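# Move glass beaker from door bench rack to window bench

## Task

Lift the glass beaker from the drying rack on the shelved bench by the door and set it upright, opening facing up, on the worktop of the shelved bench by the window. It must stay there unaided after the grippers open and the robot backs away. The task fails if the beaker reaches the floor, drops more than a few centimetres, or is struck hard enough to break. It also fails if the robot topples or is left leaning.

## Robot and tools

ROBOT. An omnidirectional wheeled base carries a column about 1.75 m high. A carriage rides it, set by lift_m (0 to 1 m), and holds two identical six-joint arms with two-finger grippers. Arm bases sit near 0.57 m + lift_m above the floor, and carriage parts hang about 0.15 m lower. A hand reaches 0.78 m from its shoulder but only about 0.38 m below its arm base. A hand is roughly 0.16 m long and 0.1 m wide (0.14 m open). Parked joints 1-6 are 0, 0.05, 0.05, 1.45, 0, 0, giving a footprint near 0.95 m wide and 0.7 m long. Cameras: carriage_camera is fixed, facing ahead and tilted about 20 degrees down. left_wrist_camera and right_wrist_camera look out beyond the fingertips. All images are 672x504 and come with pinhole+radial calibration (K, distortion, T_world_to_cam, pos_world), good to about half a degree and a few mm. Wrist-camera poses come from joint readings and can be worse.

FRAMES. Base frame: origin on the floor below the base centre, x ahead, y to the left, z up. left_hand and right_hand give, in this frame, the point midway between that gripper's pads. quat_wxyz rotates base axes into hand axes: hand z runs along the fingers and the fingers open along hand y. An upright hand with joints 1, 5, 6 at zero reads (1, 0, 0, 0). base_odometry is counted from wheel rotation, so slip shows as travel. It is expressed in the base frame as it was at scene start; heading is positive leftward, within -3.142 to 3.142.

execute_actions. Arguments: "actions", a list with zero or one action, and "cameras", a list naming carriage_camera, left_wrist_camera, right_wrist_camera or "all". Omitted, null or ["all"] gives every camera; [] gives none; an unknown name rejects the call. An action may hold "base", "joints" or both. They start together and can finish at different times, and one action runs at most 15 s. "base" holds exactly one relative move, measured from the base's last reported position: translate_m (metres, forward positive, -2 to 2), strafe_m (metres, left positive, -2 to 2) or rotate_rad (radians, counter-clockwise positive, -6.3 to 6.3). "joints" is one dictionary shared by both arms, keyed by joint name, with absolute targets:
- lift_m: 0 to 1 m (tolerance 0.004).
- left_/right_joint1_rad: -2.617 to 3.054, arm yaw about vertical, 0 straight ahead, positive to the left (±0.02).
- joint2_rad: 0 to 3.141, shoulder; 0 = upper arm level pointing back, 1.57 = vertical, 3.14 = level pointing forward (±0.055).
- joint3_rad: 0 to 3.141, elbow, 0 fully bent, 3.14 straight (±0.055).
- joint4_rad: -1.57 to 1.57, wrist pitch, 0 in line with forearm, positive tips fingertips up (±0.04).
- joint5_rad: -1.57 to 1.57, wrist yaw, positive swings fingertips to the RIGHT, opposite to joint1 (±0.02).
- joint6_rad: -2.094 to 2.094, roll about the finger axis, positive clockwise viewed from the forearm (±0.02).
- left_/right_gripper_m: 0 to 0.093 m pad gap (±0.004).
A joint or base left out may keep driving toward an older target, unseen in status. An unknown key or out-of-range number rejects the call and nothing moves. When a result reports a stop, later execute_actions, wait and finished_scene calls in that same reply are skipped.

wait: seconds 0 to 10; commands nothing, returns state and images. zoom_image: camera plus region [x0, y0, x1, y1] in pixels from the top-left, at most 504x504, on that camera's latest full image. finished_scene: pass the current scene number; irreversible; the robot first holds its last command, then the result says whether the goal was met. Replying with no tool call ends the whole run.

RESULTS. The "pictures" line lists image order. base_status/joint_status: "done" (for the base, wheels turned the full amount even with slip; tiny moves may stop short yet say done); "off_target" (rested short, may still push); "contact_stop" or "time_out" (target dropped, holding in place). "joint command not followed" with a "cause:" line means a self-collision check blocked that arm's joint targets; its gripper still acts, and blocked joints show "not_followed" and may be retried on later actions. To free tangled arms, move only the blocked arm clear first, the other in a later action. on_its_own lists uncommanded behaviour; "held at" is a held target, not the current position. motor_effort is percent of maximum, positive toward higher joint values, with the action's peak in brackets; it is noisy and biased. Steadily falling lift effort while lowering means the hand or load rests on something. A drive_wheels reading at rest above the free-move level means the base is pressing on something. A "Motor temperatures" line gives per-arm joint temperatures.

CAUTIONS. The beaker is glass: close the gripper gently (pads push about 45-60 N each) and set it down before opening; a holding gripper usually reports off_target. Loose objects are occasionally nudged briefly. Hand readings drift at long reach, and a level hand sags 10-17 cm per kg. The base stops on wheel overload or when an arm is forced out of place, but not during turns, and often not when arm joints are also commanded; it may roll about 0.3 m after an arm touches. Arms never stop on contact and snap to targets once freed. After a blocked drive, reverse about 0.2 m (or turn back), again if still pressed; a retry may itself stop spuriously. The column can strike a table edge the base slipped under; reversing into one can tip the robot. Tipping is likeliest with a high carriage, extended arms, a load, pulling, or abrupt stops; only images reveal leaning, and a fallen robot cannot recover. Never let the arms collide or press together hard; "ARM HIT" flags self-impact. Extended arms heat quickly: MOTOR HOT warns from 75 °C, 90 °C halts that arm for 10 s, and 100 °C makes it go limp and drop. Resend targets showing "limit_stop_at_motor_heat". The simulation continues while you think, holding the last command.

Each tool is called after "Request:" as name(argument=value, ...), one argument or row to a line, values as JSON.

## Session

Request:
execute_actions(
  actions=[],
)

Scene clock: 0.00 s.
Motor temperatures (°C, as the motors report them): left_arm=[26 28 27 28 28 25] | right_arm=[25 27 28 27 27 28]
base_odometry: x=+0.000 y=+0.000 heading=+0.000 (m, m, rad; odometry frame)
base_status: not commanded
joint_positions: lift_m=+0.301 left_joint1_rad=+0.010 left_joint2_rad=+0.034 left_joint3_rad=+0.029 left_joint4_rad=+1.471 left_joint5_rad=-0.008 left_joint6_rad=+0.014 left_gripper_m=+0.095 right_joint1_rad=+0.002 right_joint2_rad=+0.043 right_joint3_rad=+0.050 right_joint4_rad=+1.475 right_joint5_rad=+0.007 right_joint6_rad=+0.006 right_gripper_m=+0.094
joint_status: not commanded
motor_effort: lift_m=+22 drive_wheels=-4 (%)
left_hand: x=+0.2924 y=+0.3401 z=+1.3230 quat_wxyz=(+0.999, -0.004, +0.052, +0.012) (m; base frame)
right_hand: x=+0.2880 y=-0.3396 z=+1.3287 quat_wxyz=(+0.999, +0.004, +0.044, +0.004) (m; base frame)
pictures: carriage_camera, left_wrist_camera, right_wrist_camera
camera_calibration (this result's frames):
carriage_camera: T_world_to_cam=[[-0.0319408, -0.997453, 0.063768, -0.0789938], [-0.34277, -0.0489998, -0.93814, 1.28528], [0.938876, -0.0518228, -0.340333, 0.290518], [0, 0, 0, 1]] pos_world=[0.165273, -0.000758596, 1.30969]
left_wrist_camera: T_world_to_cam=[[0.0440542, -0.99902, -0.00420599, 0.327535], [0.770259, 0.0366469, -0.636677, 0.615449], [0.636207, 0.0248086, 0.771119, -1.08891], [0, 0, 0, 1]] pos_world=[0.204288, 0.331674, 1.2329]
right_wrist_camera: T_world_to_cam=[[0.0196661, -0.999322, -0.0311319, -0.309016], [0.783895, 0.0347391, -0.619921, 0.619744], [0.620582, -0.0122127, 0.784046, -1.10623], [0, 0, 0, 1]] pos_world=[0.206771, -0.343846, 1.24191]
Images, in order (width x height): carriage_camera 672x504, left_wrist_camera 672x504, right_wrist_camera 672x504.

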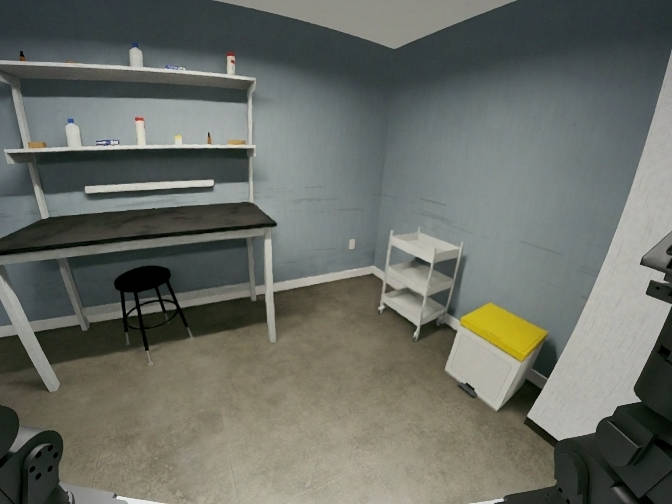

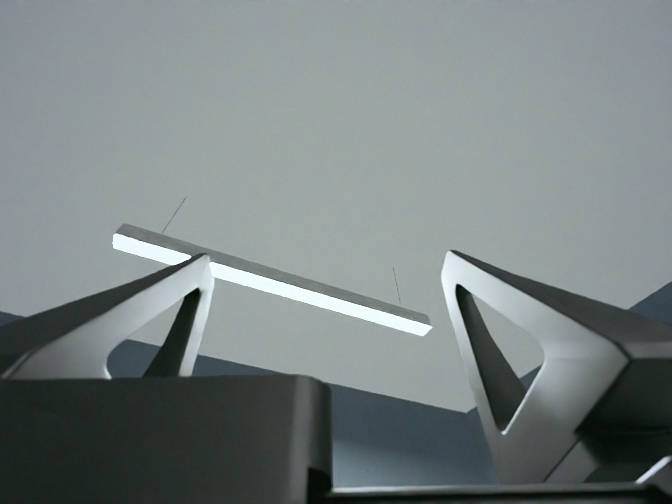

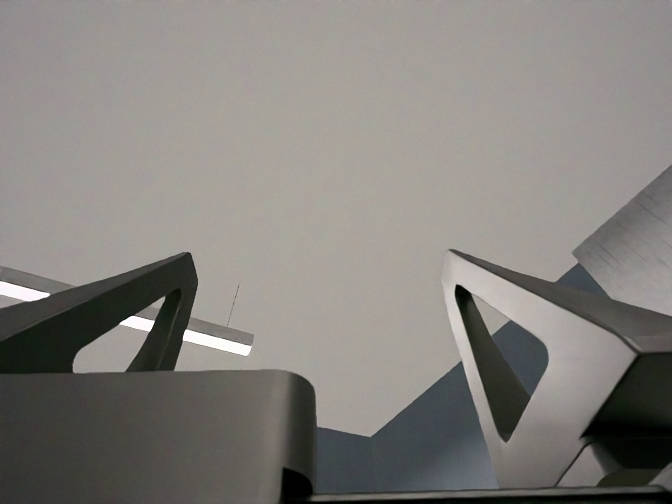

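Request:
execute_actions(
  actions=[
    {"base":{"rotate_rad":-2.66},"joints":{"lift_m":0.02,"left_joint1_rad":0,"left_joint2_rad":1.0,"left_joint3_rad":0.8,"left_joint4_rad":0.8,"left_joint5_rad":0,"left_joint6_rad":0}},
  ],
  cameras=["carriage_camera","left_wrist_camera"],
)

Scene clock: 4.80 s.
Motor temperatures (°C, as the motors report them): left_arm=[26 28 28 28 28 25] | right_arm=[25 27 29 28 27 28]
base_odometry: x=+0.000 y=+0.000 heading=-2.660 (m, m, rad; odometry frame)
base_status: done
joint_positions: lift_m=+0.020 left_joint1_rad=+0.010 left_joint2_rad=+0.999 left_joint3_rad=+0.775 left_joint4_rad=+0.786 left_joint5_rad=-0.003 left_joint6_rad=+0.003 left_gripper_m=+0.095 right_joint1_rad=+0.002 right_joint2_rad=+0.043 right_joint3_rad=+0.050 right_joint4_rad=+1.474 right_joint5_rad=+0.007 right_joint6_rad=+0.006 right_gripper_m=+0.094
joint_status: all done
motor_effort: lift_m=+21(22) drive_wheels=+7(24) (%)
left_hand: x=+0.6028 y=+0.3424 z=+1.0869 quat_wxyz=(+0.876, -0.003, +0.483, +0.007) (m; base frame)
right_hand: x=+0.2882 y=-0.3396 z=+1.0476 quat_wxyz=(+0.999, +0.004, +0.045, +0.004) (m; base frame)
pictures: carriage_camera, left_wrist_camera
camera_calibration (this result's frames):
carriage_camera: T_world_to_cam=[[-0.0319408, -0.997453, 0.063768, -0.0610705], [-0.34277, -0.0489998, -0.93814, 1.0216], [0.938876, -0.0518228, -0.340333, 0.194861], [0, 0, 0, 1]] pos_world=[0.165273, -0.000758596, 1.02862]
left_wrist_camera: T_world_to_cam=[[0.0182142, -0.999582, -0.0224504, 0.350768], [-0.0237318, 0.0220156, -0.999476, 1.10391], [0.999552, 0.0187375, -0.0233209, -0.457837], [0, 0, 0, 1]] pos_world=[0.477441, 0.334897, 1.10053]
Images, in order (width x height): carriage_camera 672x504, left_wrist_camera 672x504.

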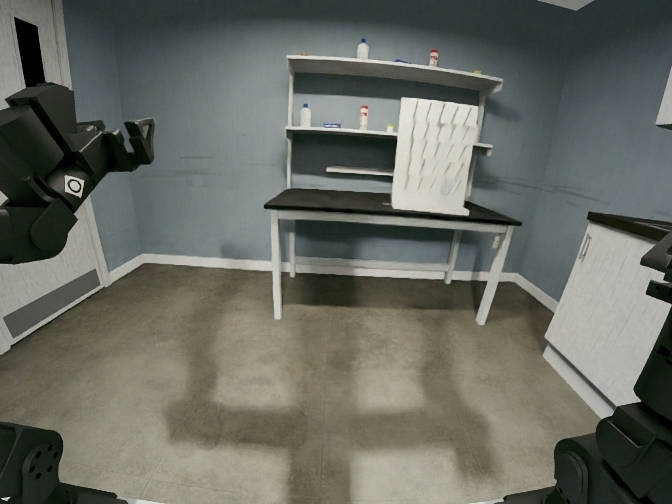

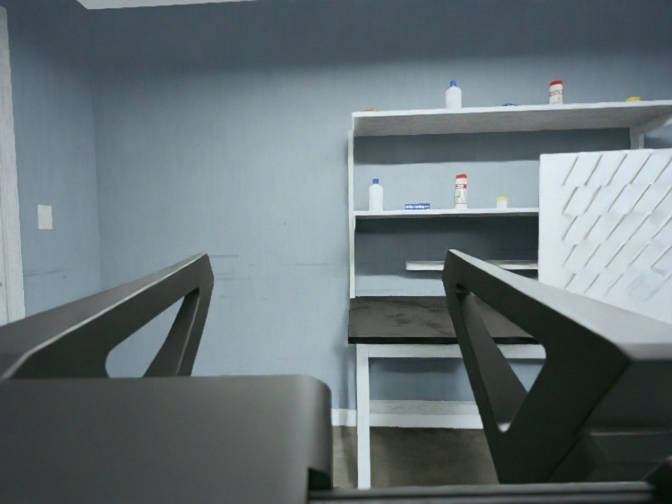

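Request:
execute_actions(
  actions=[
    {"base":{"strafe_m":-0.41},"joints":{"left_joint2_rad":0.05,"left_joint3_rad":0.05,"left_joint4_rad":1.45,"right_joint2_rad":2.1,"right_joint3_rad":1.15,"right_joint4_rad":1.55}},
  ],
  cameras=[],
)

Request:
execute_actions(
  actions=[
    {"base":{"translate_m":0.65}},
  ],
  cameras=["carriage_camera","right_wrist_camera"],
)

Scene clock: 13.13 s.
Motor temperatures (°C, as the motors report them): left_arm=[26 27 29 29 28 25] | right_arm=[25 28 30 28 27 28]
base_odometry: x=-0.189 y=+0.364 heading=-2.661 (m, m, rad; odometry frame)
base_status: done
joint_positions: lift_m=+0.020 left_joint1_rad=+0.010 left_joint2_rad=+0.056 left_joint3_rad=+0.064 left_joint4_rad=+1.452 left_joint5_rad=-0.003 left_joint6_rad=+0.003 left_gripper_m=+0.095 right_joint1_rad=+0.001 right_joint2_rad=+2.090 right_joint3_rad=+1.150 right_joint4_rad=+1.543 right_joint5_rad=+0.007 right_joint6_rad=+0.006 right_gripper_m=+0.094
joint_status: all done
motor_effort: lift_m=+21(21) drive_wheels=-14(27) (%)
left_hand: x=+0.2937 y=+0.3394 z=+1.0507 quat_wxyz=(+0.998, -0.002, +0.056, +0.007) (m; base frame)
right_hand: x=+0.8120 y=-0.3390 z=+0.9356 quat_wxyz=(+0.885, +0.004, +0.465, +0.001) (m; base frame)
pictures: none
No camera images: the call's "cameras" was empty. Leave "cameras" out to get every camera's image.

Scene clock: 16.63 s.
Motor temperatures (°C, as the motors report them): left_arm=[26 27 29 29 28 25] | right_arm=[25 29 30 28 27 28]
base_odometry: x=-0.766 y=+0.064 heading=-2.662 (m, m, rad; odometry frame)
base_status: done
joint_positions: lift_m=+0.020 left_joint1_rad=+0.010 left_joint2_rad=+0.056 left_joint3_rad=+0.064 left_joint4_rad=+1.451 left_joint5_rad=-0.003 left_joint6_rad=+0.003 left_gripper_m=+0.095 right_joint1_rad=+0.001 right_joint2_rad=+2.090 right_joint3_rad=+1.150 right_joint4_rad=+1.548 right_joint5_rad=+0.007 right_joint6_rad=+0.006 right_gripper_m=+0.094
joint_status: not commanded
motor_effort: lift_m=+21(22) drive_wheels=-12(20) (%)
left_hand: x=+0.2939 y=+0.3394 z=+1.0507 quat_wxyz=(+0.998, -0.002, +0.056, +0.007) (m; base frame)
right_hand: x=+0.8112 y=-0.3393 z=+0.9368 quat_wxyz=(+0.886, +0.004, +0.463, +0.001) (m; base frame)
pictures: carriage_camera, right_wrist_camera
camera_calibration (this result's frames):
carriage_camera: T_world_to_cam=[[-0.0319408, -0.997453, 0.063768, -0.0610705], [-0.34277, -0.0489998, -0.93814, 1.0216], [0.938876, -0.0518228, -0.340333, 0.194861], [0, 0, 0, 1]] pos_world=[0.165273, -0.000758596, 1.02862]
right_wrist_camera: T_world_to_cam=[[-0.0119807, -0.99936, -0.0337197, -0.30305], [0.0277209, 0.0333772, -0.999058, 0.934724], [0.999544, -0.0129041, 0.0273033, -0.722352], [0, 0, 0, 1]] pos_world=[0.69248, -0.343376, 0.943348]
Images, in order (width x height): carriage_camera 672x504, right_wrist_camera 672x504.

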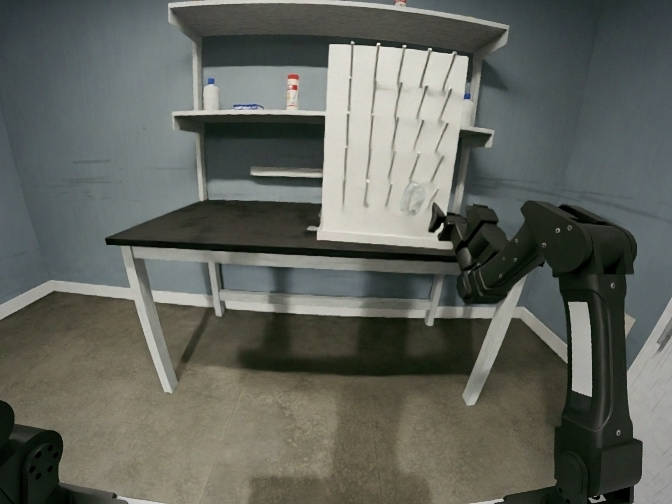

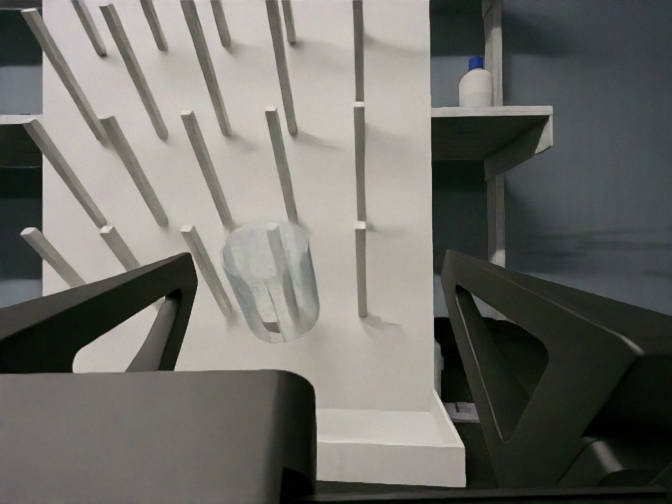

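Request:
execute_actions(
  actions=[
    {"base":{"strafe_m":0.063},"joints":{"lift_m":0.003}},
  ],
  cameras=["right_wrist_camera"],
)

Request:
execute_actions(
  actions=[
    {"base":{"translate_m":0.1}},
  ],
  cameras=["carriage_camera","right_wrist_camera"],
)

Scene clock: 18.90 s.
Motor temperatures (°C, as the motors report them): left_arm=[26 27 28 29 28 25] | right_arm=[25 30 30 29 27 28]
base_odometry: x=-0.737 y=+0.008 heading=-2.662 (m, m, rad; odometry frame)
base_status: done
joint_positions: lift_m=+0.003 left_joint1_rad=+0.010 left_joint2_rad=+0.056 left_joint3_rad=+0.061 left_joint4_rad=+1.450 left_joint5_rad=-0.002 left_joint6_rad=+0.003 left_gripper_m=+0.095 right_joint1_rad=+0.002 right_joint2_rad=+2.094 right_joint3_rad=+1.150 right_joint4_rad=+1.553 right_joint5_rad=+0.007 right_joint6_rad=+0.006 right_gripper_m=+0.094
joint_status: all done
motor_effort: lift_m=+22(23) drive_wheels=+1(17) (%)
left_hand: x=+0.2951 y=+0.3392 z=+1.0327 quat_wxyz=(+0.998, -0.001, +0.058, +0.007) (m; base frame)
right_hand: x=+0.8113 y=-0.3389 z=+0.9188 quat_wxyz=(+0.887, +0.004, +0.462, +0.002) (m; base frame)
pictures: right_wrist_camera
camera_calibration (this result's frames):
right_wrist_camera: T_world_to_cam=[[-0.0111796, -0.999368, -0.0337344, -0.303878], [0.0288388, 0.0334003, -0.999026, 0.915838], [0.999522, -0.0121416, 0.0284472, -0.722697], [0, 0, 0, 1]] pos_world=[0.692542, -0.34305, 0.925253]
Images, in order (width x height): right_wrist_camera 672x504.

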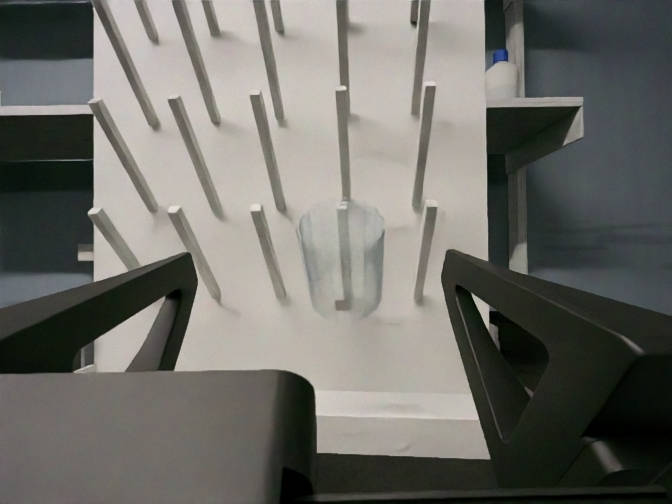

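Scene clock: 20.53 s.
Motor temperatures (°C, as the motors report them): left_arm=[26 27 28 28 28 25] | right_arm=[25 30 31 29 27 28]
base_odometry: x=-0.826 y=-0.039 heading=-2.661 (m, m, rad; odometry frame)
base_status: done
joint_positions: lift_m=+0.003 left_joint1_rad=+0.010 left_joint2_rad=+0.056 left_joint3_rad=+0.061 left_joint4_rad=+1.450 left_joint5_rad=-0.002 left_joint6_rad=+0.003 left_gripper_m=+0.095 right_joint1_rad=+0.002 right_joint2_rad=+2.094 right_joint3_rad=+1.150 right_joint4_rad=+1.554 right_joint5_rad=+0.007 right_joint6_rad=+0.006 right_gripper_m=+0.094
joint_status: not commanded
motor_effort: lift_m=+22(22) drive_wheels=-9(20) (%)
left_hand: x=+0.2953 y=+0.3392 z=+1.0327 quat_wxyz=(+0.998, -0.001, +0.059, +0.007) (m; base frame)
right_hand: x=+0.8112 y=-0.3389 z=+0.9190 quat_wxyz=(+0.887, +0.004, +0.462, +0.002) (m; base frame)
pictures: carriage_camera, right_wrist_camera
camera_calibration (this result's frames):
carriage_camera: T_world_to_cam=[[-0.0319408, -0.997453, 0.063768, -0.0599816], [-0.34277, -0.0489998, -0.93814, 1.00558], [0.938876, -0.0518228, -0.340333, 0.189049], [0, 0, 0, 1]] pos_world=[0.165273, -0.000758596, 1.01154]
right_wrist_camera: T_world_to_cam=[[-0.0111539, -0.999368, -0.0337442, -0.303886], [0.029601, 0.0334015, -0.999004, 0.915356], [0.9995, -0.0121416, 0.0292097, -0.723277], [0, 0, 0, 1]] pos_world=[0.69243, -0.34305, 0.925316]
Images, in order (width x height): carriage_camera 672x504, right_wrist_camera 672x504.

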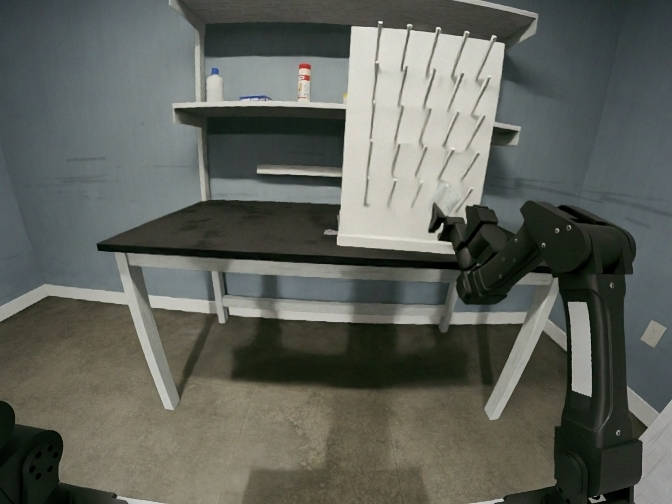

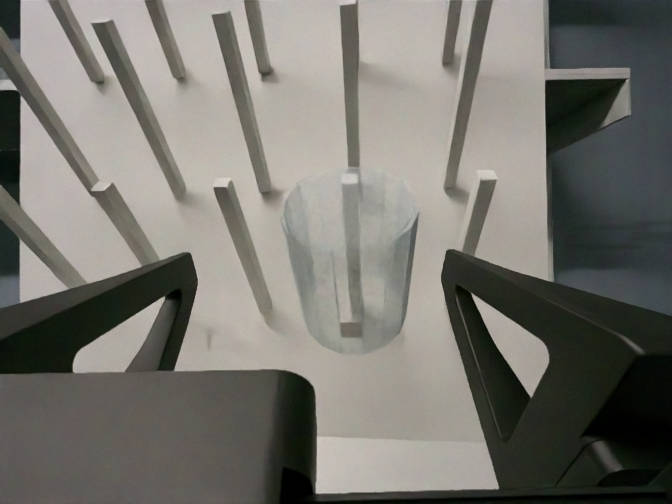

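Request:
execute_actions(
  actions=[
    {"base":{"rotate_rad":-0.1}},
  ],
  cameras=[],
)

Request:
execute_actions(
  actions=[
    {"base":{"strafe_m":0.072},"joints":{"lift_m":0.008}},
  ],
  cameras=["right_wrist_camera"],
)

Request:
execute_actions(
  actions=[
    {"base":{"translate_m":0.06}},
  ],
  cameras=["right_wrist_camera"],
)

Scene clock: 28.77 s.
Motor temperatures (°C, as the motors report them): left_arm=[26 27 28 28 28 25] | right_arm=[25 32 31 30 27 28]
base_odometry: x=-0.826 y=-0.039 heading=-2.761 (m, m, rad; odometry frame)
base_status: done
joint_positions: lift_m=+0.003 left_joint1_rad=+0.010 left_joint2_rad=+0.056 left_joint3_rad=+0.061 left_joint4_rad=+1.450 left_joint5_rad=-0.002 left_joint6_rad=+0.003 left_gripper_m=+0.095 right_joint1_rad=+0.001 right_joint2_rad=+2.094 right_joint3_rad=+1.150 right_joint4_rad=+1.554 right_joint5_rad=+0.007 right_joint6_rad=+0.006 right_gripper_m=+0.094
joint_status: not commanded
motor_effort: lift_m=+22(22) drive_wheels=-8(13) (%)
left_hand: x=+0.2951 y=+0.3392 z=+1.0327 quat_wxyz=(+0.998, -0.001, +0.058, +0.007) (m; base frame)
right_hand: x=+0.8112 y=-0.3395 z=+0.9190 quat_wxyz=(+0.887, +0.004, +0.462, +0.001) (m; base frame)
pictures: none
No camera images: the call's "cameras" was empty. Leave "cameras" out to get every camera's image.

Scene clock: 30.23 s.
Motor temperatures (°C, as the motors report them): left_arm=[26 27 28 28 28 25] | right_arm=[25 33 31 30 27 28]
base_odometry: x=-0.800 y=-0.106 heading=-2.761 (m, m, rad; odometry frame)
base_status: done
joint_positions: lift_m=+0.008 left_joint1_rad=+0.010 left_joint2_rad=+0.056 left_joint3_rad=+0.061 left_joint4_rad=+1.450 left_joint5_rad=-0.002 left_joint6_rad=+0.003 left_gripper_m=+0.095 right_joint1_rad=+0.002 right_joint2_rad=+2.093 right_joint3_rad=+1.150 right_joint4_rad=+1.555 right_joint5_rad=+0.007 right_joint6_rad=+0.006 right_gripper_m=+0.094
joint_status: all done
motor_effort: lift_m=+22(26) drive_wheels=+3(24) (%)
left_hand: x=+0.2951 y=+0.3392 z=+1.0377 quat_wxyz=(+0.998, -0.001, +0.058, +0.007) (m; base frame)
right_hand: x=+0.8109 y=-0.3386 z=+0.9244 quat_wxyz=(+0.887, +0.004, +0.461, +0.002) (m; base frame)
pictures: right_wrist_camera
camera_calibration (this result's frames):
right_wrist_camera: T_world_to_cam=[[-0.0107211, -0.999372, -0.0337637, -0.303833], [0.0311126, 0.0334159, -0.998957, 0.919499], [0.999458, -0.0117604, 0.0307348, -0.72444], [0, 0, 0, 1]] pos_world=[0.692182, -0.342888, 0.930547]
Images, in order (width x height): right_wrist_camera 672x504.

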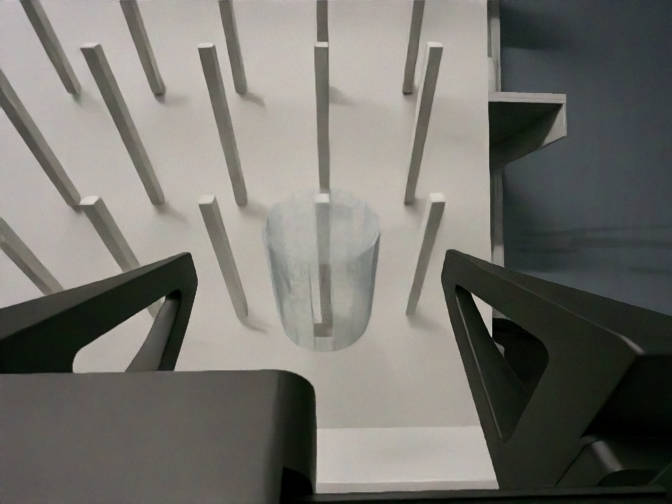

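Scene clock: 31.50 s.
Motor temperatures (°C, as the motors report them): left_arm=[26 27 29 28 28 25] | right_arm=[25 33 31 30 27 28]
base_odometry: x=-0.855 y=-0.129 heading=-2.761 (m, m, rad; odometry frame)
base_status: done
joint_positions: lift_m=+0.008 left_joint1_rad=+0.010 left_joint2_rad=+0.056 left_joint3_rad=+0.061 left_joint4_rad=+1.450 left_joint5_rad=-0.002 left_joint6_rad=+0.003 left_gripper_m=+0.095 right_joint1_rad=+0.002 right_joint2_rad=+2.093 right_joint3_rad=+1.150 right_joint4_rad=+1.555 right_joint5_rad=+0.007 right_joint6_rad=+0.006 right_gripper_m=+0.094
joint_status: not commanded
motor_effort: lift_m=+22(22) drive_wheels=-10(19) (%)
left_hand: x=+0.2952 y=+0.3392 z=+1.0377 quat_wxyz=(+0.998, -0.001, +0.058, +0.007) (m; base frame)
right_hand: x=+0.8109 y=-0.3386 z=+0.9244 quat_wxyz=(+0.887, +0.004, +0.461, +0.002) (m; base frame)
pictures: right_wrist_camera
camera_calibration (this result's frames):
right_wrist_camera: T_world_to_cam=[[-0.0107082, -0.999372, -0.0337686, -0.303837], [0.0314936, 0.0334167, -0.998945, 0.919257], [0.999447, -0.0117604, 0.031116, -0.724731], [0, 0, 0, 1]] pos_world=[0.692126, -0.342888, 0.930578]
Images, in order (width x height): right_wrist_camera 672x504.

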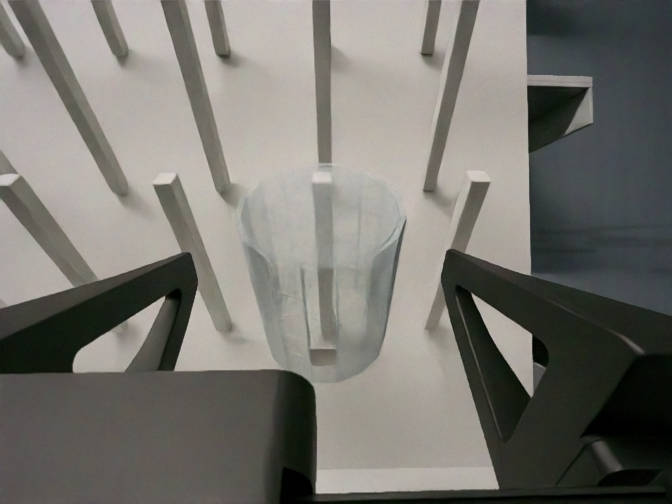

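Request:
execute_actions(
  actions=[
    {"base":{"translate_m":0.045}},
  ],
  cameras=[],
)

Request:
execute_actions(
  actions=[
    {"joints":{"right_gripper_m":0.055}},
  ],
  cameras=["right_wrist_camera"],
)

Request:
execute_actions(
  actions=[
    {"base":{"translate_m":-0.03},"joints":{"lift_m":0.055}},
  ],
  cameras=[],
)

Request:
execute_actions(
  actions=[
    {"base":{"translate_m":-0.04},"joints":{"lift_m":0.095}},
  ],
  cameras=["right_wrist_camera"],
)

Scene clock: 33.50 s.
Motor temperatures (°C, as the motors report them): left_arm=[26 27 29 28 28 25] | right_arm=[25 34 31 30 27 28]
base_odometry: x=-0.897 y=-0.146 heading=-2.760 (m, m, rad; odometry frame)
base_status: done
joint_positions: lift_m=+0.008 left_joint1_rad=+0.010 left_joint2_rad=+0.056 left_joint3_rad=+0.061 left_joint4_rad=+1.451 left_joint5_rad=-0.002 left_joint6_rad=+0.003 left_gripper_m=+0.095 right_joint1_rad=+0.002 right_joint2_rad=+2.093 right_joint3_rad=+1.150 right_joint4_rad=+1.556 right_joint5_rad=+0.007 right_joint6_rad=+0.006 right_gripper_m=+0.094
joint_status: not commanded
motor_effort: lift_m=+22(22) drive_wheels=-10(18) (%)
left_hand: x=+0.2950 y=+0.3392 z=+1.0377 quat_wxyz=(+0.998, -0.001, +0.058, +0.007) (m; base frame)
right_hand: x=+0.8108 y=-0.3386 z=+0.9245 quat_wxyz=(+0.887, +0.004, +0.461, +0.002) (m; base frame)
pictures: none
No camera images: the call's "cameras" was empty. Leave "cameras" out to get every camera's image.

Scene clock: 34.07 s.
Motor temperatures (°C, as the motors report them): left_arm=[26 27 29 28 28 25] | right_arm=[25 34 32 30 27 28]
base_odometry: x=-0.897 y=-0.146 heading=-2.760 (m, m, rad; odometry frame)
base_status: not commanded
joint_positions: lift_m=+0.008 left_joint1_rad=+0.010 left_joint2_rad=+0.056 left_joint3_rad=+0.061 left_joint4_rad=+1.451 left_joint5_rad=-0.002 left_joint6_rad=+0.003 left_gripper_m=+0.095 right_joint1_rad=+0.002 right_joint2_rad=+2.093 right_joint3_rad=+1.150 right_joint4_rad=+1.555 right_joint5_rad=+0.008 right_joint6_rad=+0.005 right_gripper_m=+0.069
joint_status: right_gripper_m off_target (ended at +0.069, target +0.055)
motor_effort: lift_m=+22(22) drive_wheels=-10(10) (%)
left_hand: x=+0.2950 y=+0.3392 z=+1.0377 quat_wxyz=(+0.998, -0.001, +0.058, +0.007) (m; base frame)
right_hand: x=+0.8109 y=-0.3388 z=+0.9244 quat_wxyz=(+0.887, +0.004, +0.461, +0.001) (m; base frame)
pictures: right_wrist_camera
camera_calibration (this result's frames):
right_wrist_camera: T_world_to_cam=[[-0.0115514, -0.999359, -0.0338945, -0.303163], [0.0315186, 0.033516, -0.998941, 0.919271], [0.999436, -0.0126075, 0.0311113, -0.725006], [0, 0, 0, 1]] pos_world=[0.692122, -0.34292, 0.930578]
Images, in order (width x height): right_wrist_camera 672x504.

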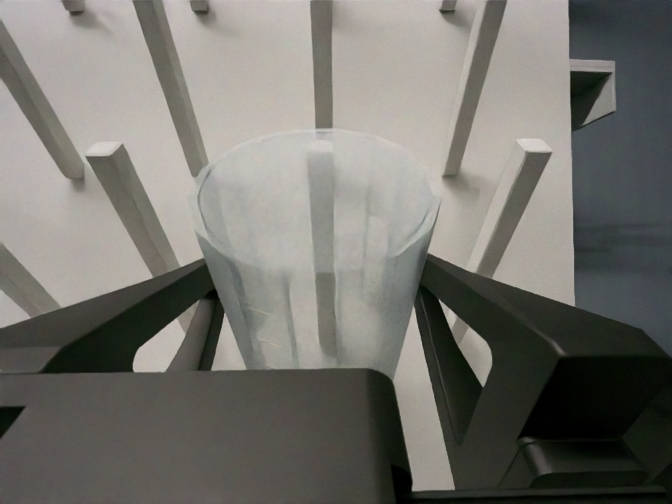

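Scene clock: 35.13 s.
Motor temperatures (°C, as the motors report them): left_arm=[26 27 29 28 28 25] | right_arm=[25 34 32 30 27 28]
base_odometry: x=-0.869 y=-0.134 heading=-2.760 (m, m, rad; odometry frame)
base_status: done
joint_positions: lift_m=+0.055 left_joint1_rad=+0.010 left_joint2_rad=+0.056 left_joint3_rad=+0.060 left_joint4_rad=+1.451 left_joint5_rad=-0.002 left_joint6_rad=+0.003 left_gripper_m=+0.095 right_joint1_rad=+0.002 right_joint2_rad=+2.098 right_joint3_rad=+1.150 right_joint4_rad=+1.542 right_joint5_rad=+0.009 right_joint6_rad=+0.005 right_gripper_m=+0.069
joint_status: all done
motor_effort: lift_m=+22(25) drive_wheels=-3(23) (%)
left_hand: x=+0.2950 y=+0.3391 z=+1.0847 quat_wxyz=(+0.998, -0.001, +0.058, +0.007) (m; base frame)
right_hand: x=+0.8136 y=-0.3389 z=+0.9666 quat_wxyz=(+0.883, +0.005, +0.469, +0.001) (m; base frame)
pictures: none
No camera images: the call's "cameras" was empty. Leave "cameras" out to get every camera's image.

Scene clock: 36.23 s.
Motor temperatures (°C, as the motors report them): left_arm=[26 27 29 28 28 25] | right_arm=[25 34 32 31 27 28]
base_odometry: x=-0.832 y=-0.119 heading=-2.760 (m, m, rad; odometry frame)
base_status: done
joint_positions: lift_m=+0.095 left_joint1_rad=+0.010 left_joint2_rad=+0.056 left_joint3_rad=+0.060 left_joint4_rad=+1.450 left_joint5_rad=-0.002 left_joint6_rad=+0.003 left_gripper_m=+0.095 right_joint1_rad=+0.002 right_joint2_rad=+2.098 right_joint3_rad=+1.150 right_joint4_rad=+1.539 right_joint5_rad=+0.009 right_joint6_rad=+0.005 right_gripper_m=+0.069
joint_status: all done
motor_effort: lift_m=+21(28) drive_wheels=+6(21) (%)
left_hand: x=+0.2951 y=+0.3390 z=+1.1247 quat_wxyz=(+0.998, -0.001, +0.058, +0.007) (m; base frame)
right_hand: x=+0.8141 y=-0.3389 z=+1.0057 quat_wxyz=(+0.882, +0.005, +0.471, +0.001) (m; base frame)
pictures: right_wrist_camera
camera_calibration (this result's frames):
right_wrist_camera: T_world_to_cam=[[-0.0129057, -0.999338, -0.0340212, -0.299258], [0.0101936, 0.0338907, -0.999374, 1.0183], [0.999865, -0.0132444, 0.00974944, -0.709883], [0, 0, 0, 1]] pos_world=[0.695545, -0.342973, 1.0144]
Images, in order (width x height): right_wrist_camera 672x504.

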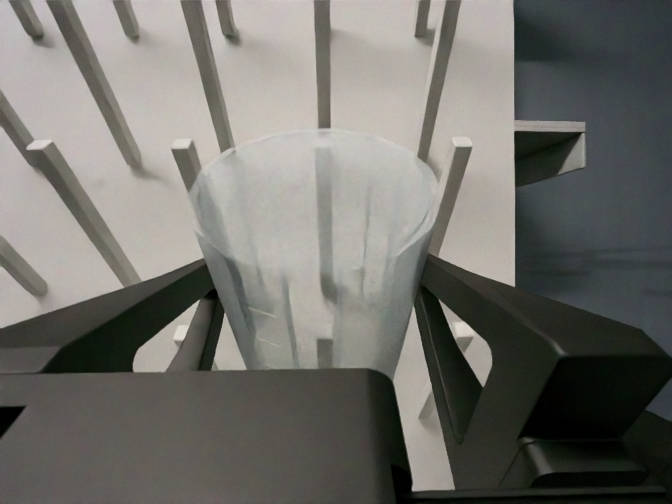

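Request:
execute_actions(
  actions=[
    {"base":{"translate_m":-1.2},"joints":{"lift_m":0.125}},
  ],
  cameras=[],
)

Request:
execute_actions(
  actions=[
    {"base":{"rotate_rad":-1.2},"joints":{"right_joint2_rad":0.7,"right_joint3_rad":1.6,"right_joint4_rad":1.2}},
  ],
  cameras=[],
)

Request:
execute_actions(
  actions=[
    {"base":{"rotate_rad":-1.85},"joints":{"right_joint1_rad":3.04}},
  ],
  cameras=["carriage_camera"],
)

Request:
execute_actions(
  actions=[
    {"joints":{"right_joint2_rad":0.1,"right_joint3_rad":2.35,"right_joint4_rad":0.68}},
  ],
  cameras=["carriage_camera","right_wrist_camera"],
)

Scene clock: 41.93 s.
Motor temperatures (°C, as the motors report them): left_arm=[26 27 29 28 28 25] | right_arm=[25 35 32 31 27 28]
base_odometry: x=+0.282 y=+0.327 heading=-2.760 (m, m, rad; odometry frame)
base_status: done
joint_positions: lift_m=+0.125 left_joint1_rad=+0.010 left_joint2_rad=+0.056 left_joint3_rad=+0.060 left_joint4_rad=+1.449 left_joint5_rad=-0.002 left_joint6_rad=+0.003 left_gripper_m=+0.095 right_joint1_rad=+0.002 right_joint2_rad=+2.097 right_joint3_rad=+1.150 right_joint4_rad=+1.535 right_joint5_rad=+0.009 right_joint6_rad=+0.005 right_gripper_m=+0.069
joint_status: all done
motor_effort: lift_m=+22(25) drive_wheels=-4(26) (%)
left_hand: x=+0.2955 y=+0.3390 z=+1.1546 quat_wxyz=(+0.998, -0.001, +0.059, +0.007) (m; base frame)
right_hand: x=+0.8144 y=-0.3388 z=+1.0355 quat_wxyz=(+0.882, +0.005, +0.472, +0.001) (m; base frame)
pictures: none
No camera images: the call's "cameras" was empty. Leave "cameras" out to get every camera's image.

Scene clock: 44.67 s.
Motor temperatures (°C, as the motors report them): left_arm=[26 27 29 28 28 25] | right_arm=[25 35 32 31 27 28]
base_odometry: x=+0.282 y=+0.328 heading=+2.323 (m, m, rad; odometry frame)
base_status: done
joint_positions: lift_m=+0.125 left_joint1_rad=+0.010 left_joint2_rad=+0.056 left_joint3_rad=+0.060 left_joint4_rad=+1.448 left_joint5_rad=-0.002 left_joint6_rad=+0.003 left_gripper_m=+0.095 right_joint1_rad=+0.004 right_joint2_rad=+0.697 right_joint3_rad=+1.605 right_joint4_rad=+1.215 right_joint5_rad=+0.009 right_joint6_rad=+0.005 right_gripper_m=+0.069
joint_status: all done
motor_effort: lift_m=+22(22) drive_wheels=+6(19) (%)
left_hand: x=+0.2957 y=+0.3390 z=+1.1546 quat_wxyz=(+0.998, -0.001, +0.059, +0.007) (m; base frame)
right_hand: x=+0.0575 y=-0.3410 z=+1.4434 quat_wxyz=(+0.962, +0.004, -0.272, +0.006) (m; base frame)
pictures: none
No camera images: the call's "cameras" was empty. Leave "cameras" out to get every camera's image.

Scene clock: 48.00 s.
Motor temperatures (°C, as the motors report them): left_arm=[26 27 29 28 28 25] | right_arm=[25 35 32 32 27 28]
base_odometry: x=+0.282 y=+0.328 heading=+0.474 (m, m, rad; odometry frame)
base_status: done
joint_positions: lift_m=+0.125 left_joint1_rad=+0.010 left_joint2_rad=+0.056 left_joint3_rad=+0.060 left_joint4_rad=+1.448 left_joint5_rad=-0.002 left_joint6_rad=+0.003 left_gripper_m=+0.095 right_joint1_rad=+3.033 right_joint2_rad=+0.697 right_joint3_rad=+1.605 right_joint4_rad=+1.214 right_joint5_rad=+0.008 right_joint6_rad=+0.005 right_gripper_m=+0.069
joint_status: all done
motor_effort: lift_m=+22(22) drive_wheels=+7(20) (%)
left_hand: x=+0.2958 y=+0.3390 z=+1.1546 quat_wxyz=(+0.998, -0.001, +0.059, +0.007) (m; base frame)
right_hand: x=+0.4720 y=-0.3597 z=+1.4436 quat_wxyz=(+0.049, +0.272, -0.012, +0.961) (m; base frame)
pictures: carriage_camera
camera_calibration (this result's frames):
carriage_camera: T_world_to_cam=[[-0.0319408, -0.997453, 0.063768, -0.067763], [-0.34277, -0.0489998, -0.93814, 1.12006], [0.938876, -0.0518228, -0.340333, 0.230579], [0, 0, 0, 1]] pos_world=[0.165273, -0.000758596, 1.13357]
Images, in order (width x height): carriage_camera 672x504.

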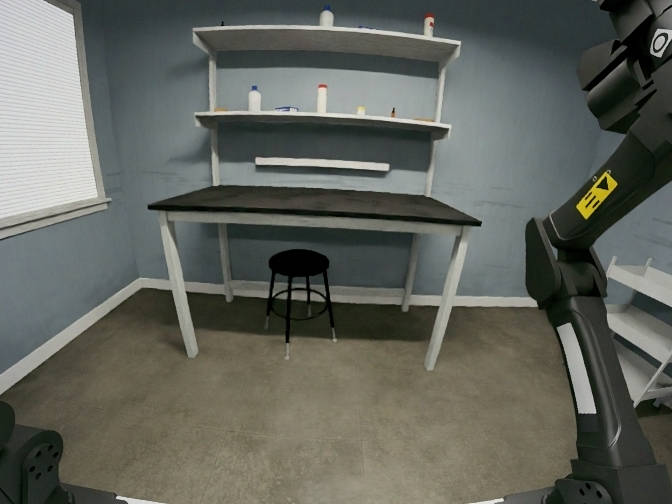

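Scene clock: 49.63 s.
Motor temperatures (°C, as the motors report them): left_arm=[26 27 29 28 28 25] | right_arm=[25 36 32 32 27 28]
base_odometry: x=+0.282 y=+0.328 heading=+0.474 (m, m, rad; odometry frame)
base_status: not commanded
joint_positions: lift_m=+0.125 left_joint1_rad=+0.010 left_joint2_rad=+0.056 left_joint3_rad=+0.060 left_joint4_rad=+1.448 left_joint5_rad=-0.002 left_joint6_rad=+0.003 left_gripper_m=+0.095 right_joint1_rad=+3.033 right_joint2_rad=+0.106 right_joint3_rad=+2.358 right_joint4_rad=+0.697 right_joint5_rad=+0.008 right_joint6_rad=+0.005 right_gripper_m=+0.069
joint_status: all done
motor_effort: lift_m=+21(21) drive_wheels=+9(10) (%)
left_hand: x=+0.2958 y=+0.3390 z=+1.1546 quat_wxyz=(+0.998, -0.001, +0.059, +0.007) (m; base frame)
right_hand: x=+0.9463 y=-0.4115 z=+1.0621 quat_wxyz=(+0.037, +0.635, -0.033, +0.771) (m; base frame)
pictures: carriage_camera, right_wrist_camera
camera_calibration (this result's frames):
carriage_camera: T_world_to_cam=[[-0.0319408, -0.997453, 0.063768, -0.067763], [-0.34277, -0.0489998, -0.93814, 1.12006], [0.938876, -0.0518228, -0.340333, 0.230579], [0, 0, 0, 1]] pos_world=[0.165273, -0.000758596, 1.13357]
right_wrist_camera: T_world_to_cam=[[0.0751766, 0.997075, 0.0137839, 0.319169], [-0.697439, 0.0426953, 0.715372, -0.0722691], [0.712691, -0.0633926, 0.698608, -1.32405], [0, 0, 0, 1]] pos_world=[0.869238, -0.399085, 0.97229]
Images, in order (width x height): carriage_camera 672x504, right_wrist_camera 672x504.

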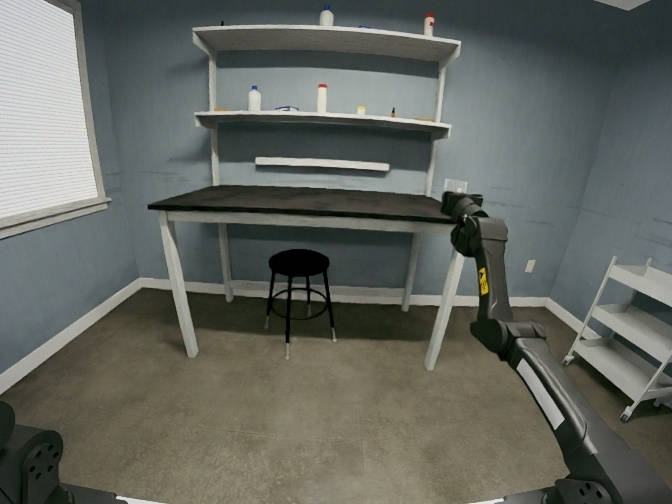

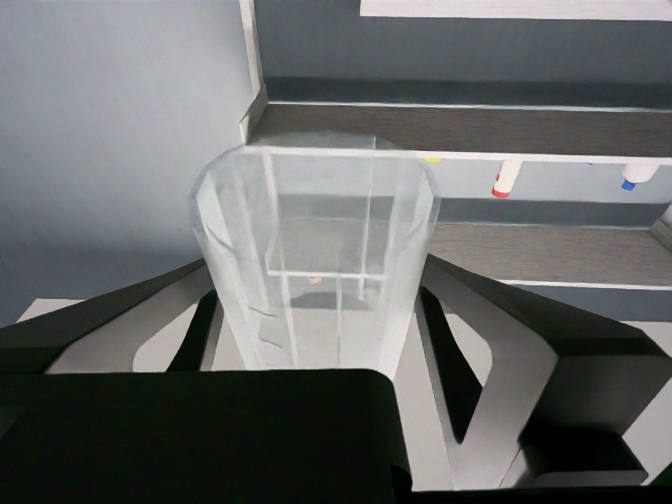

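Request:
execute_actions(
  actions=[
    {"base":{"translate_m":0.23},"joints":{"lift_m":0.05}},
  ],
  cameras=["carriage_camera","right_wrist_camera"],
)

Scene clock: 52.57 s.
Motor temperatures (°C, as the motors report them): left_arm=[26 27 29 28 28 25] | right_arm=[25 38 32 33 27 28]
base_odometry: x=+0.486 y=+0.432 heading=+0.472 (m, m, rad; odometry frame)
base_status: done
joint_positions: lift_m=+0.050 left_joint1_rad=+0.010 left_joint2_rad=+0.056 left_joint3_rad=+0.060 left_joint4_rad=+1.450 left_joint5_rad=-0.002 left_joint6_rad=+0.003 left_gripper_m=+0.095 right_joint1_rad=+3.033 right_joint2_rad=+0.096 right_joint3_rad=+2.358 right_joint4_rad=+0.697 right_joint5_rad=+0.008 right_joint6_rad=+0.005 right_gripper_m=+0.069
joint_status: all done
motor_effort: lift_m=+22(23) drive_wheels=-17(26) (%)
left_hand: x=+0.2952 y=+0.3390 z=+1.0796 quat_wxyz=(+0.998, -0.001, +0.058, +0.007) (m; base frame)
right_hand: x=+0.9486 y=-0.4114 z=+0.9799 quat_wxyz=(+0.037, +0.639, -0.033, +0.768) (m; base frame)
pictures: carriage_camera, right_wrist_camera
camera_calibration (this result's frames):
carriage_camera: T_world_to_cam=[[-0.0319408, -0.997453, 0.063768, -0.0629806], [-0.34277, -0.0489998, -0.93814, 1.0497], [0.938876, -0.0518228, -0.340333, 0.205055], [0, 0, 0, 1]] pos_world=[0.165273, -0.000758596, 1.05857]
right_wrist_camera: T_world_to_cam=[[0.0749391, 0.997088, 0.0141279, 0.320012], [-0.690093, 0.0416285, 0.722522, -0.0262128], [0.71983, -0.0638947, 0.691203, -1.26795], [0, 0, 0, 1]] pos_world=[0.870638, -0.399004, 0.89083]
Images, in order (width x height): carriage_camera 672x504, right_wrist_camera 672x504.

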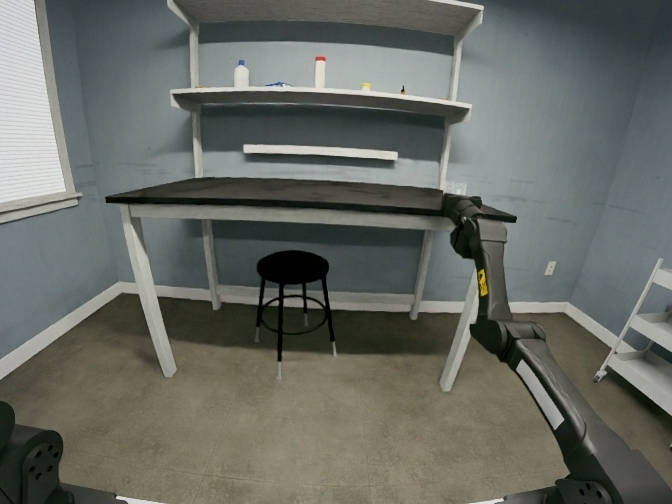

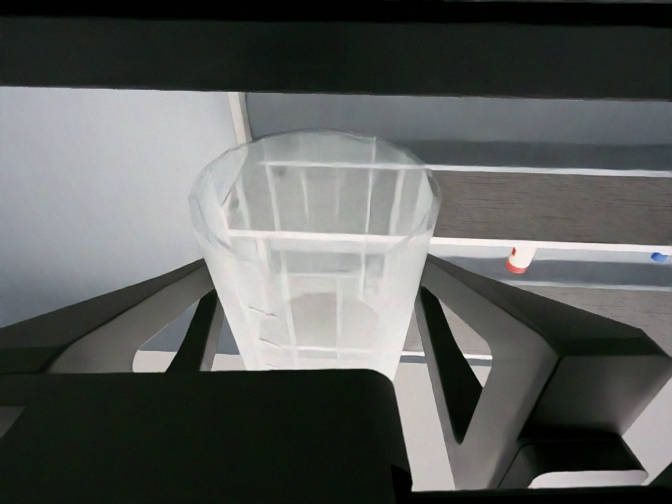

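Request:
execute_actions(
  actions=[
    {"joints":{"lift_m":0.075}},
  ],
  cameras=["right_wrist_camera"],
)

Request:
execute_actions(
  actions=[
    {"base":{"translate_m":0.1}},
  ],
  cameras=["right_wrist_camera"],
)

Request:
execute_actions(
  actions=[
    {"joints":{"lift_m":0.062}},
  ],
  cameras=["right_wrist_camera"],
)

Scene clock: 54.27 s.
Motor temperatures (°C, as the motors report them): left_arm=[26 27 29 27 28 25] | right_arm=[25 39 32 33 27 28]
base_odometry: x=+0.486 y=+0.432 heading=+0.472 (m, m, rad; odometry frame)
base_status: not commanded
joint_positions: lift_m=+0.075 left_joint1_rad=+0.010 left_joint2_rad=+0.056 left_joint3_rad=+0.060 left_joint4_rad=+1.450 left_joint5_rad=-0.002 left_joint6_rad=+0.003 left_gripper_m=+0.095 right_joint1_rad=+3.033 right_joint2_rad=+0.108 right_joint3_rad=+2.358 right_joint4_rad=+0.692 right_joint5_rad=+0.008 right_joint6_rad=+0.005 right_gripper_m=+0.069
joint_status: all done
motor_effort: lift_m=+22(27) drive_wheels=+10(17) (%)
left_hand: x=+0.2952 y=+0.3390 z=+1.1046 quat_wxyz=(+0.998, -0.001, +0.058, +0.007) (m; base frame)
right_hand: x=+0.9455 y=-0.4111 z=+1.0149 quat_wxyz=(+0.037, +0.632, -0.033, +0.773) (m; base frame)
pictures: right_wrist_camera
camera_calibration (this result's frames):
right_wrist_camera: T_world_to_cam=[[0.0746978, 0.997114, 0.0135409, 0.320249], [-0.702591, 0.042988, 0.710294, -0.0288921], [0.707662, -0.0625711, 0.703775, -1.29069], [0, 0, 0, 1]] pos_world=[0.869153, -0.398842, 0.924542]
Images, in order (width x height): right_wrist_camera 672x504.

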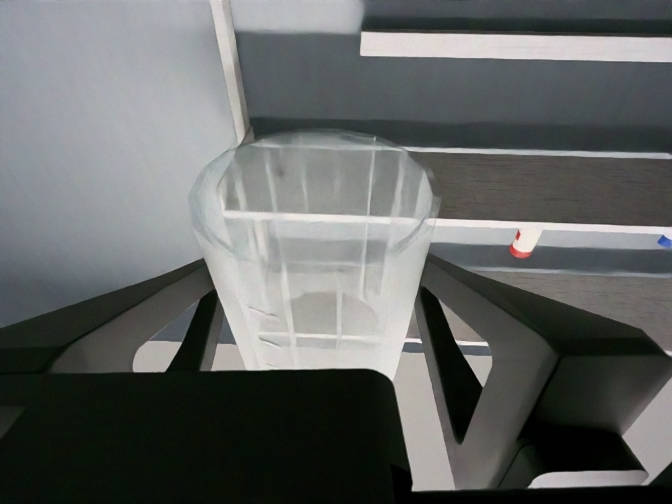

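Scene clock: 55.90 s.
Motor temperatures (°C, as the motors report them): left_arm=[26 27 29 27 28 25] | right_arm=[25 40 33 34 27 28]
base_odometry: x=+0.576 y=+0.477 heading=+0.471 (m, m, rad; odometry frame)
base_status: done
joint_positions: lift_m=+0.075 left_joint1_rad=+0.010 left_joint2_rad=+0.056 left_joint3_rad=+0.060 left_joint4_rad=+1.450 left_joint5_rad=-0.002 left_joint6_rad=+0.003 left_gripper_m=+0.095 right_joint1_rad=+3.037 right_joint2_rad=+0.107 right_joint3_rad=+2.358 right_joint4_rad=+0.694 right_joint5_rad=+0.007 right_joint6_rad=+0.005 right_gripper_m=+0.069
joint_status: not commanded
motor_effort: lift_m=+21(22) drive_wheels=-15(23) (%)
left_hand: x=+0.2952 y=+0.3390 z=+1.1046 quat_wxyz=(+0.998, -0.001, +0.058, +0.007) (m; base frame)
right_hand: x=+0.9460 y=-0.4089 z=+1.0140 quat_wxyz=(+0.036, +0.633, -0.032, +0.773) (m; base frame)
pictures: right_wrist_camera
camera_calibration (this result's frames):
right_wrist_camera: T_world_to_cam=[[0.0716778, 0.997334, 0.0136926, 0.32078], [-0.701106, 0.0406143, 0.711899, -0.0320062], [0.709445, -0.0606273, 0.702148, -1.2895], [0, 0, 0, 1]] pos_world=[0.869398, -0.396804, 0.923815]
Images, in order (width x height): right_wrist_camera 672x504.

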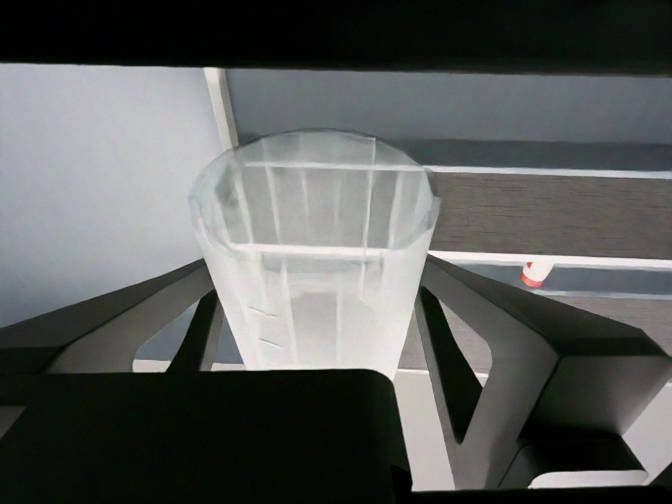

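Scene clock: 56.43 s.
Motor temperatures (°C, as the motors report them): left_arm=[26 27 29 27 28 25] | right_arm=[25 41 33 34 27 28]
base_odometry: x=+0.576 y=+0.477 heading=+0.471 (m, m, rad; odometry frame)
base_status: not commanded
joint_positions: lift_m=+0.062 left_joint1_rad=+0.010 left_joint2_rad=+0.056 left_joint3_rad=+0.060 left_joint4_rad=+1.449 left_joint5_rad=-0.002 left_joint6_rad=+0.003 left_gripper_m=+0.095 right_joint1_rad=+3.037 right_joint2_rad=+0.099 right_joint3_rad=+2.358 right_joint4_rad=+0.696 right_joint5_rad=+0.007 right_joint6_rad=+0.005 right_gripper_m=+0.069
joint_status: all done
motor_effort: lift_m=+22(22) drive_wheels=+10(15) (%)
left_hand: x=+0.2953 y=+0.3390 z=+1.0916 quat_wxyz=(+0.998, -0.001, +0.059, +0.007) (m; base frame)
right_hand: x=+0.9479 y=-0.4091 z=+0.9948 quat_wxyz=(+0.036, +0.637, -0.032, +0.769) (m; base frame)
pictures: right_wrist_camera
camera_calibration (this result's frames):
right_wrist_camera: T_world_to_cam=[[0.0718198, 0.997319, 0.0140334, 0.320627], [-0.693777, 0.0398425, 0.719086, -0.0313758], [0.716599, -0.0613807, 0.694779, -1.27712], [0, 0, 0, 1]] pos_world=[0.870388, -0.396908, 0.905379]
Images, in order (width x height): right_wrist_camera 672x504.

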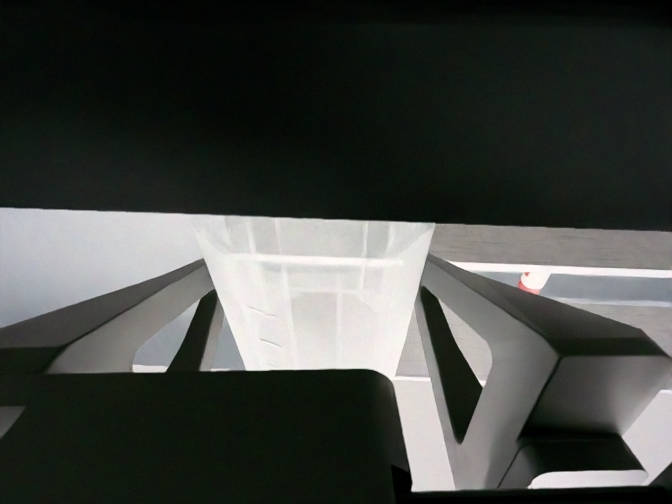

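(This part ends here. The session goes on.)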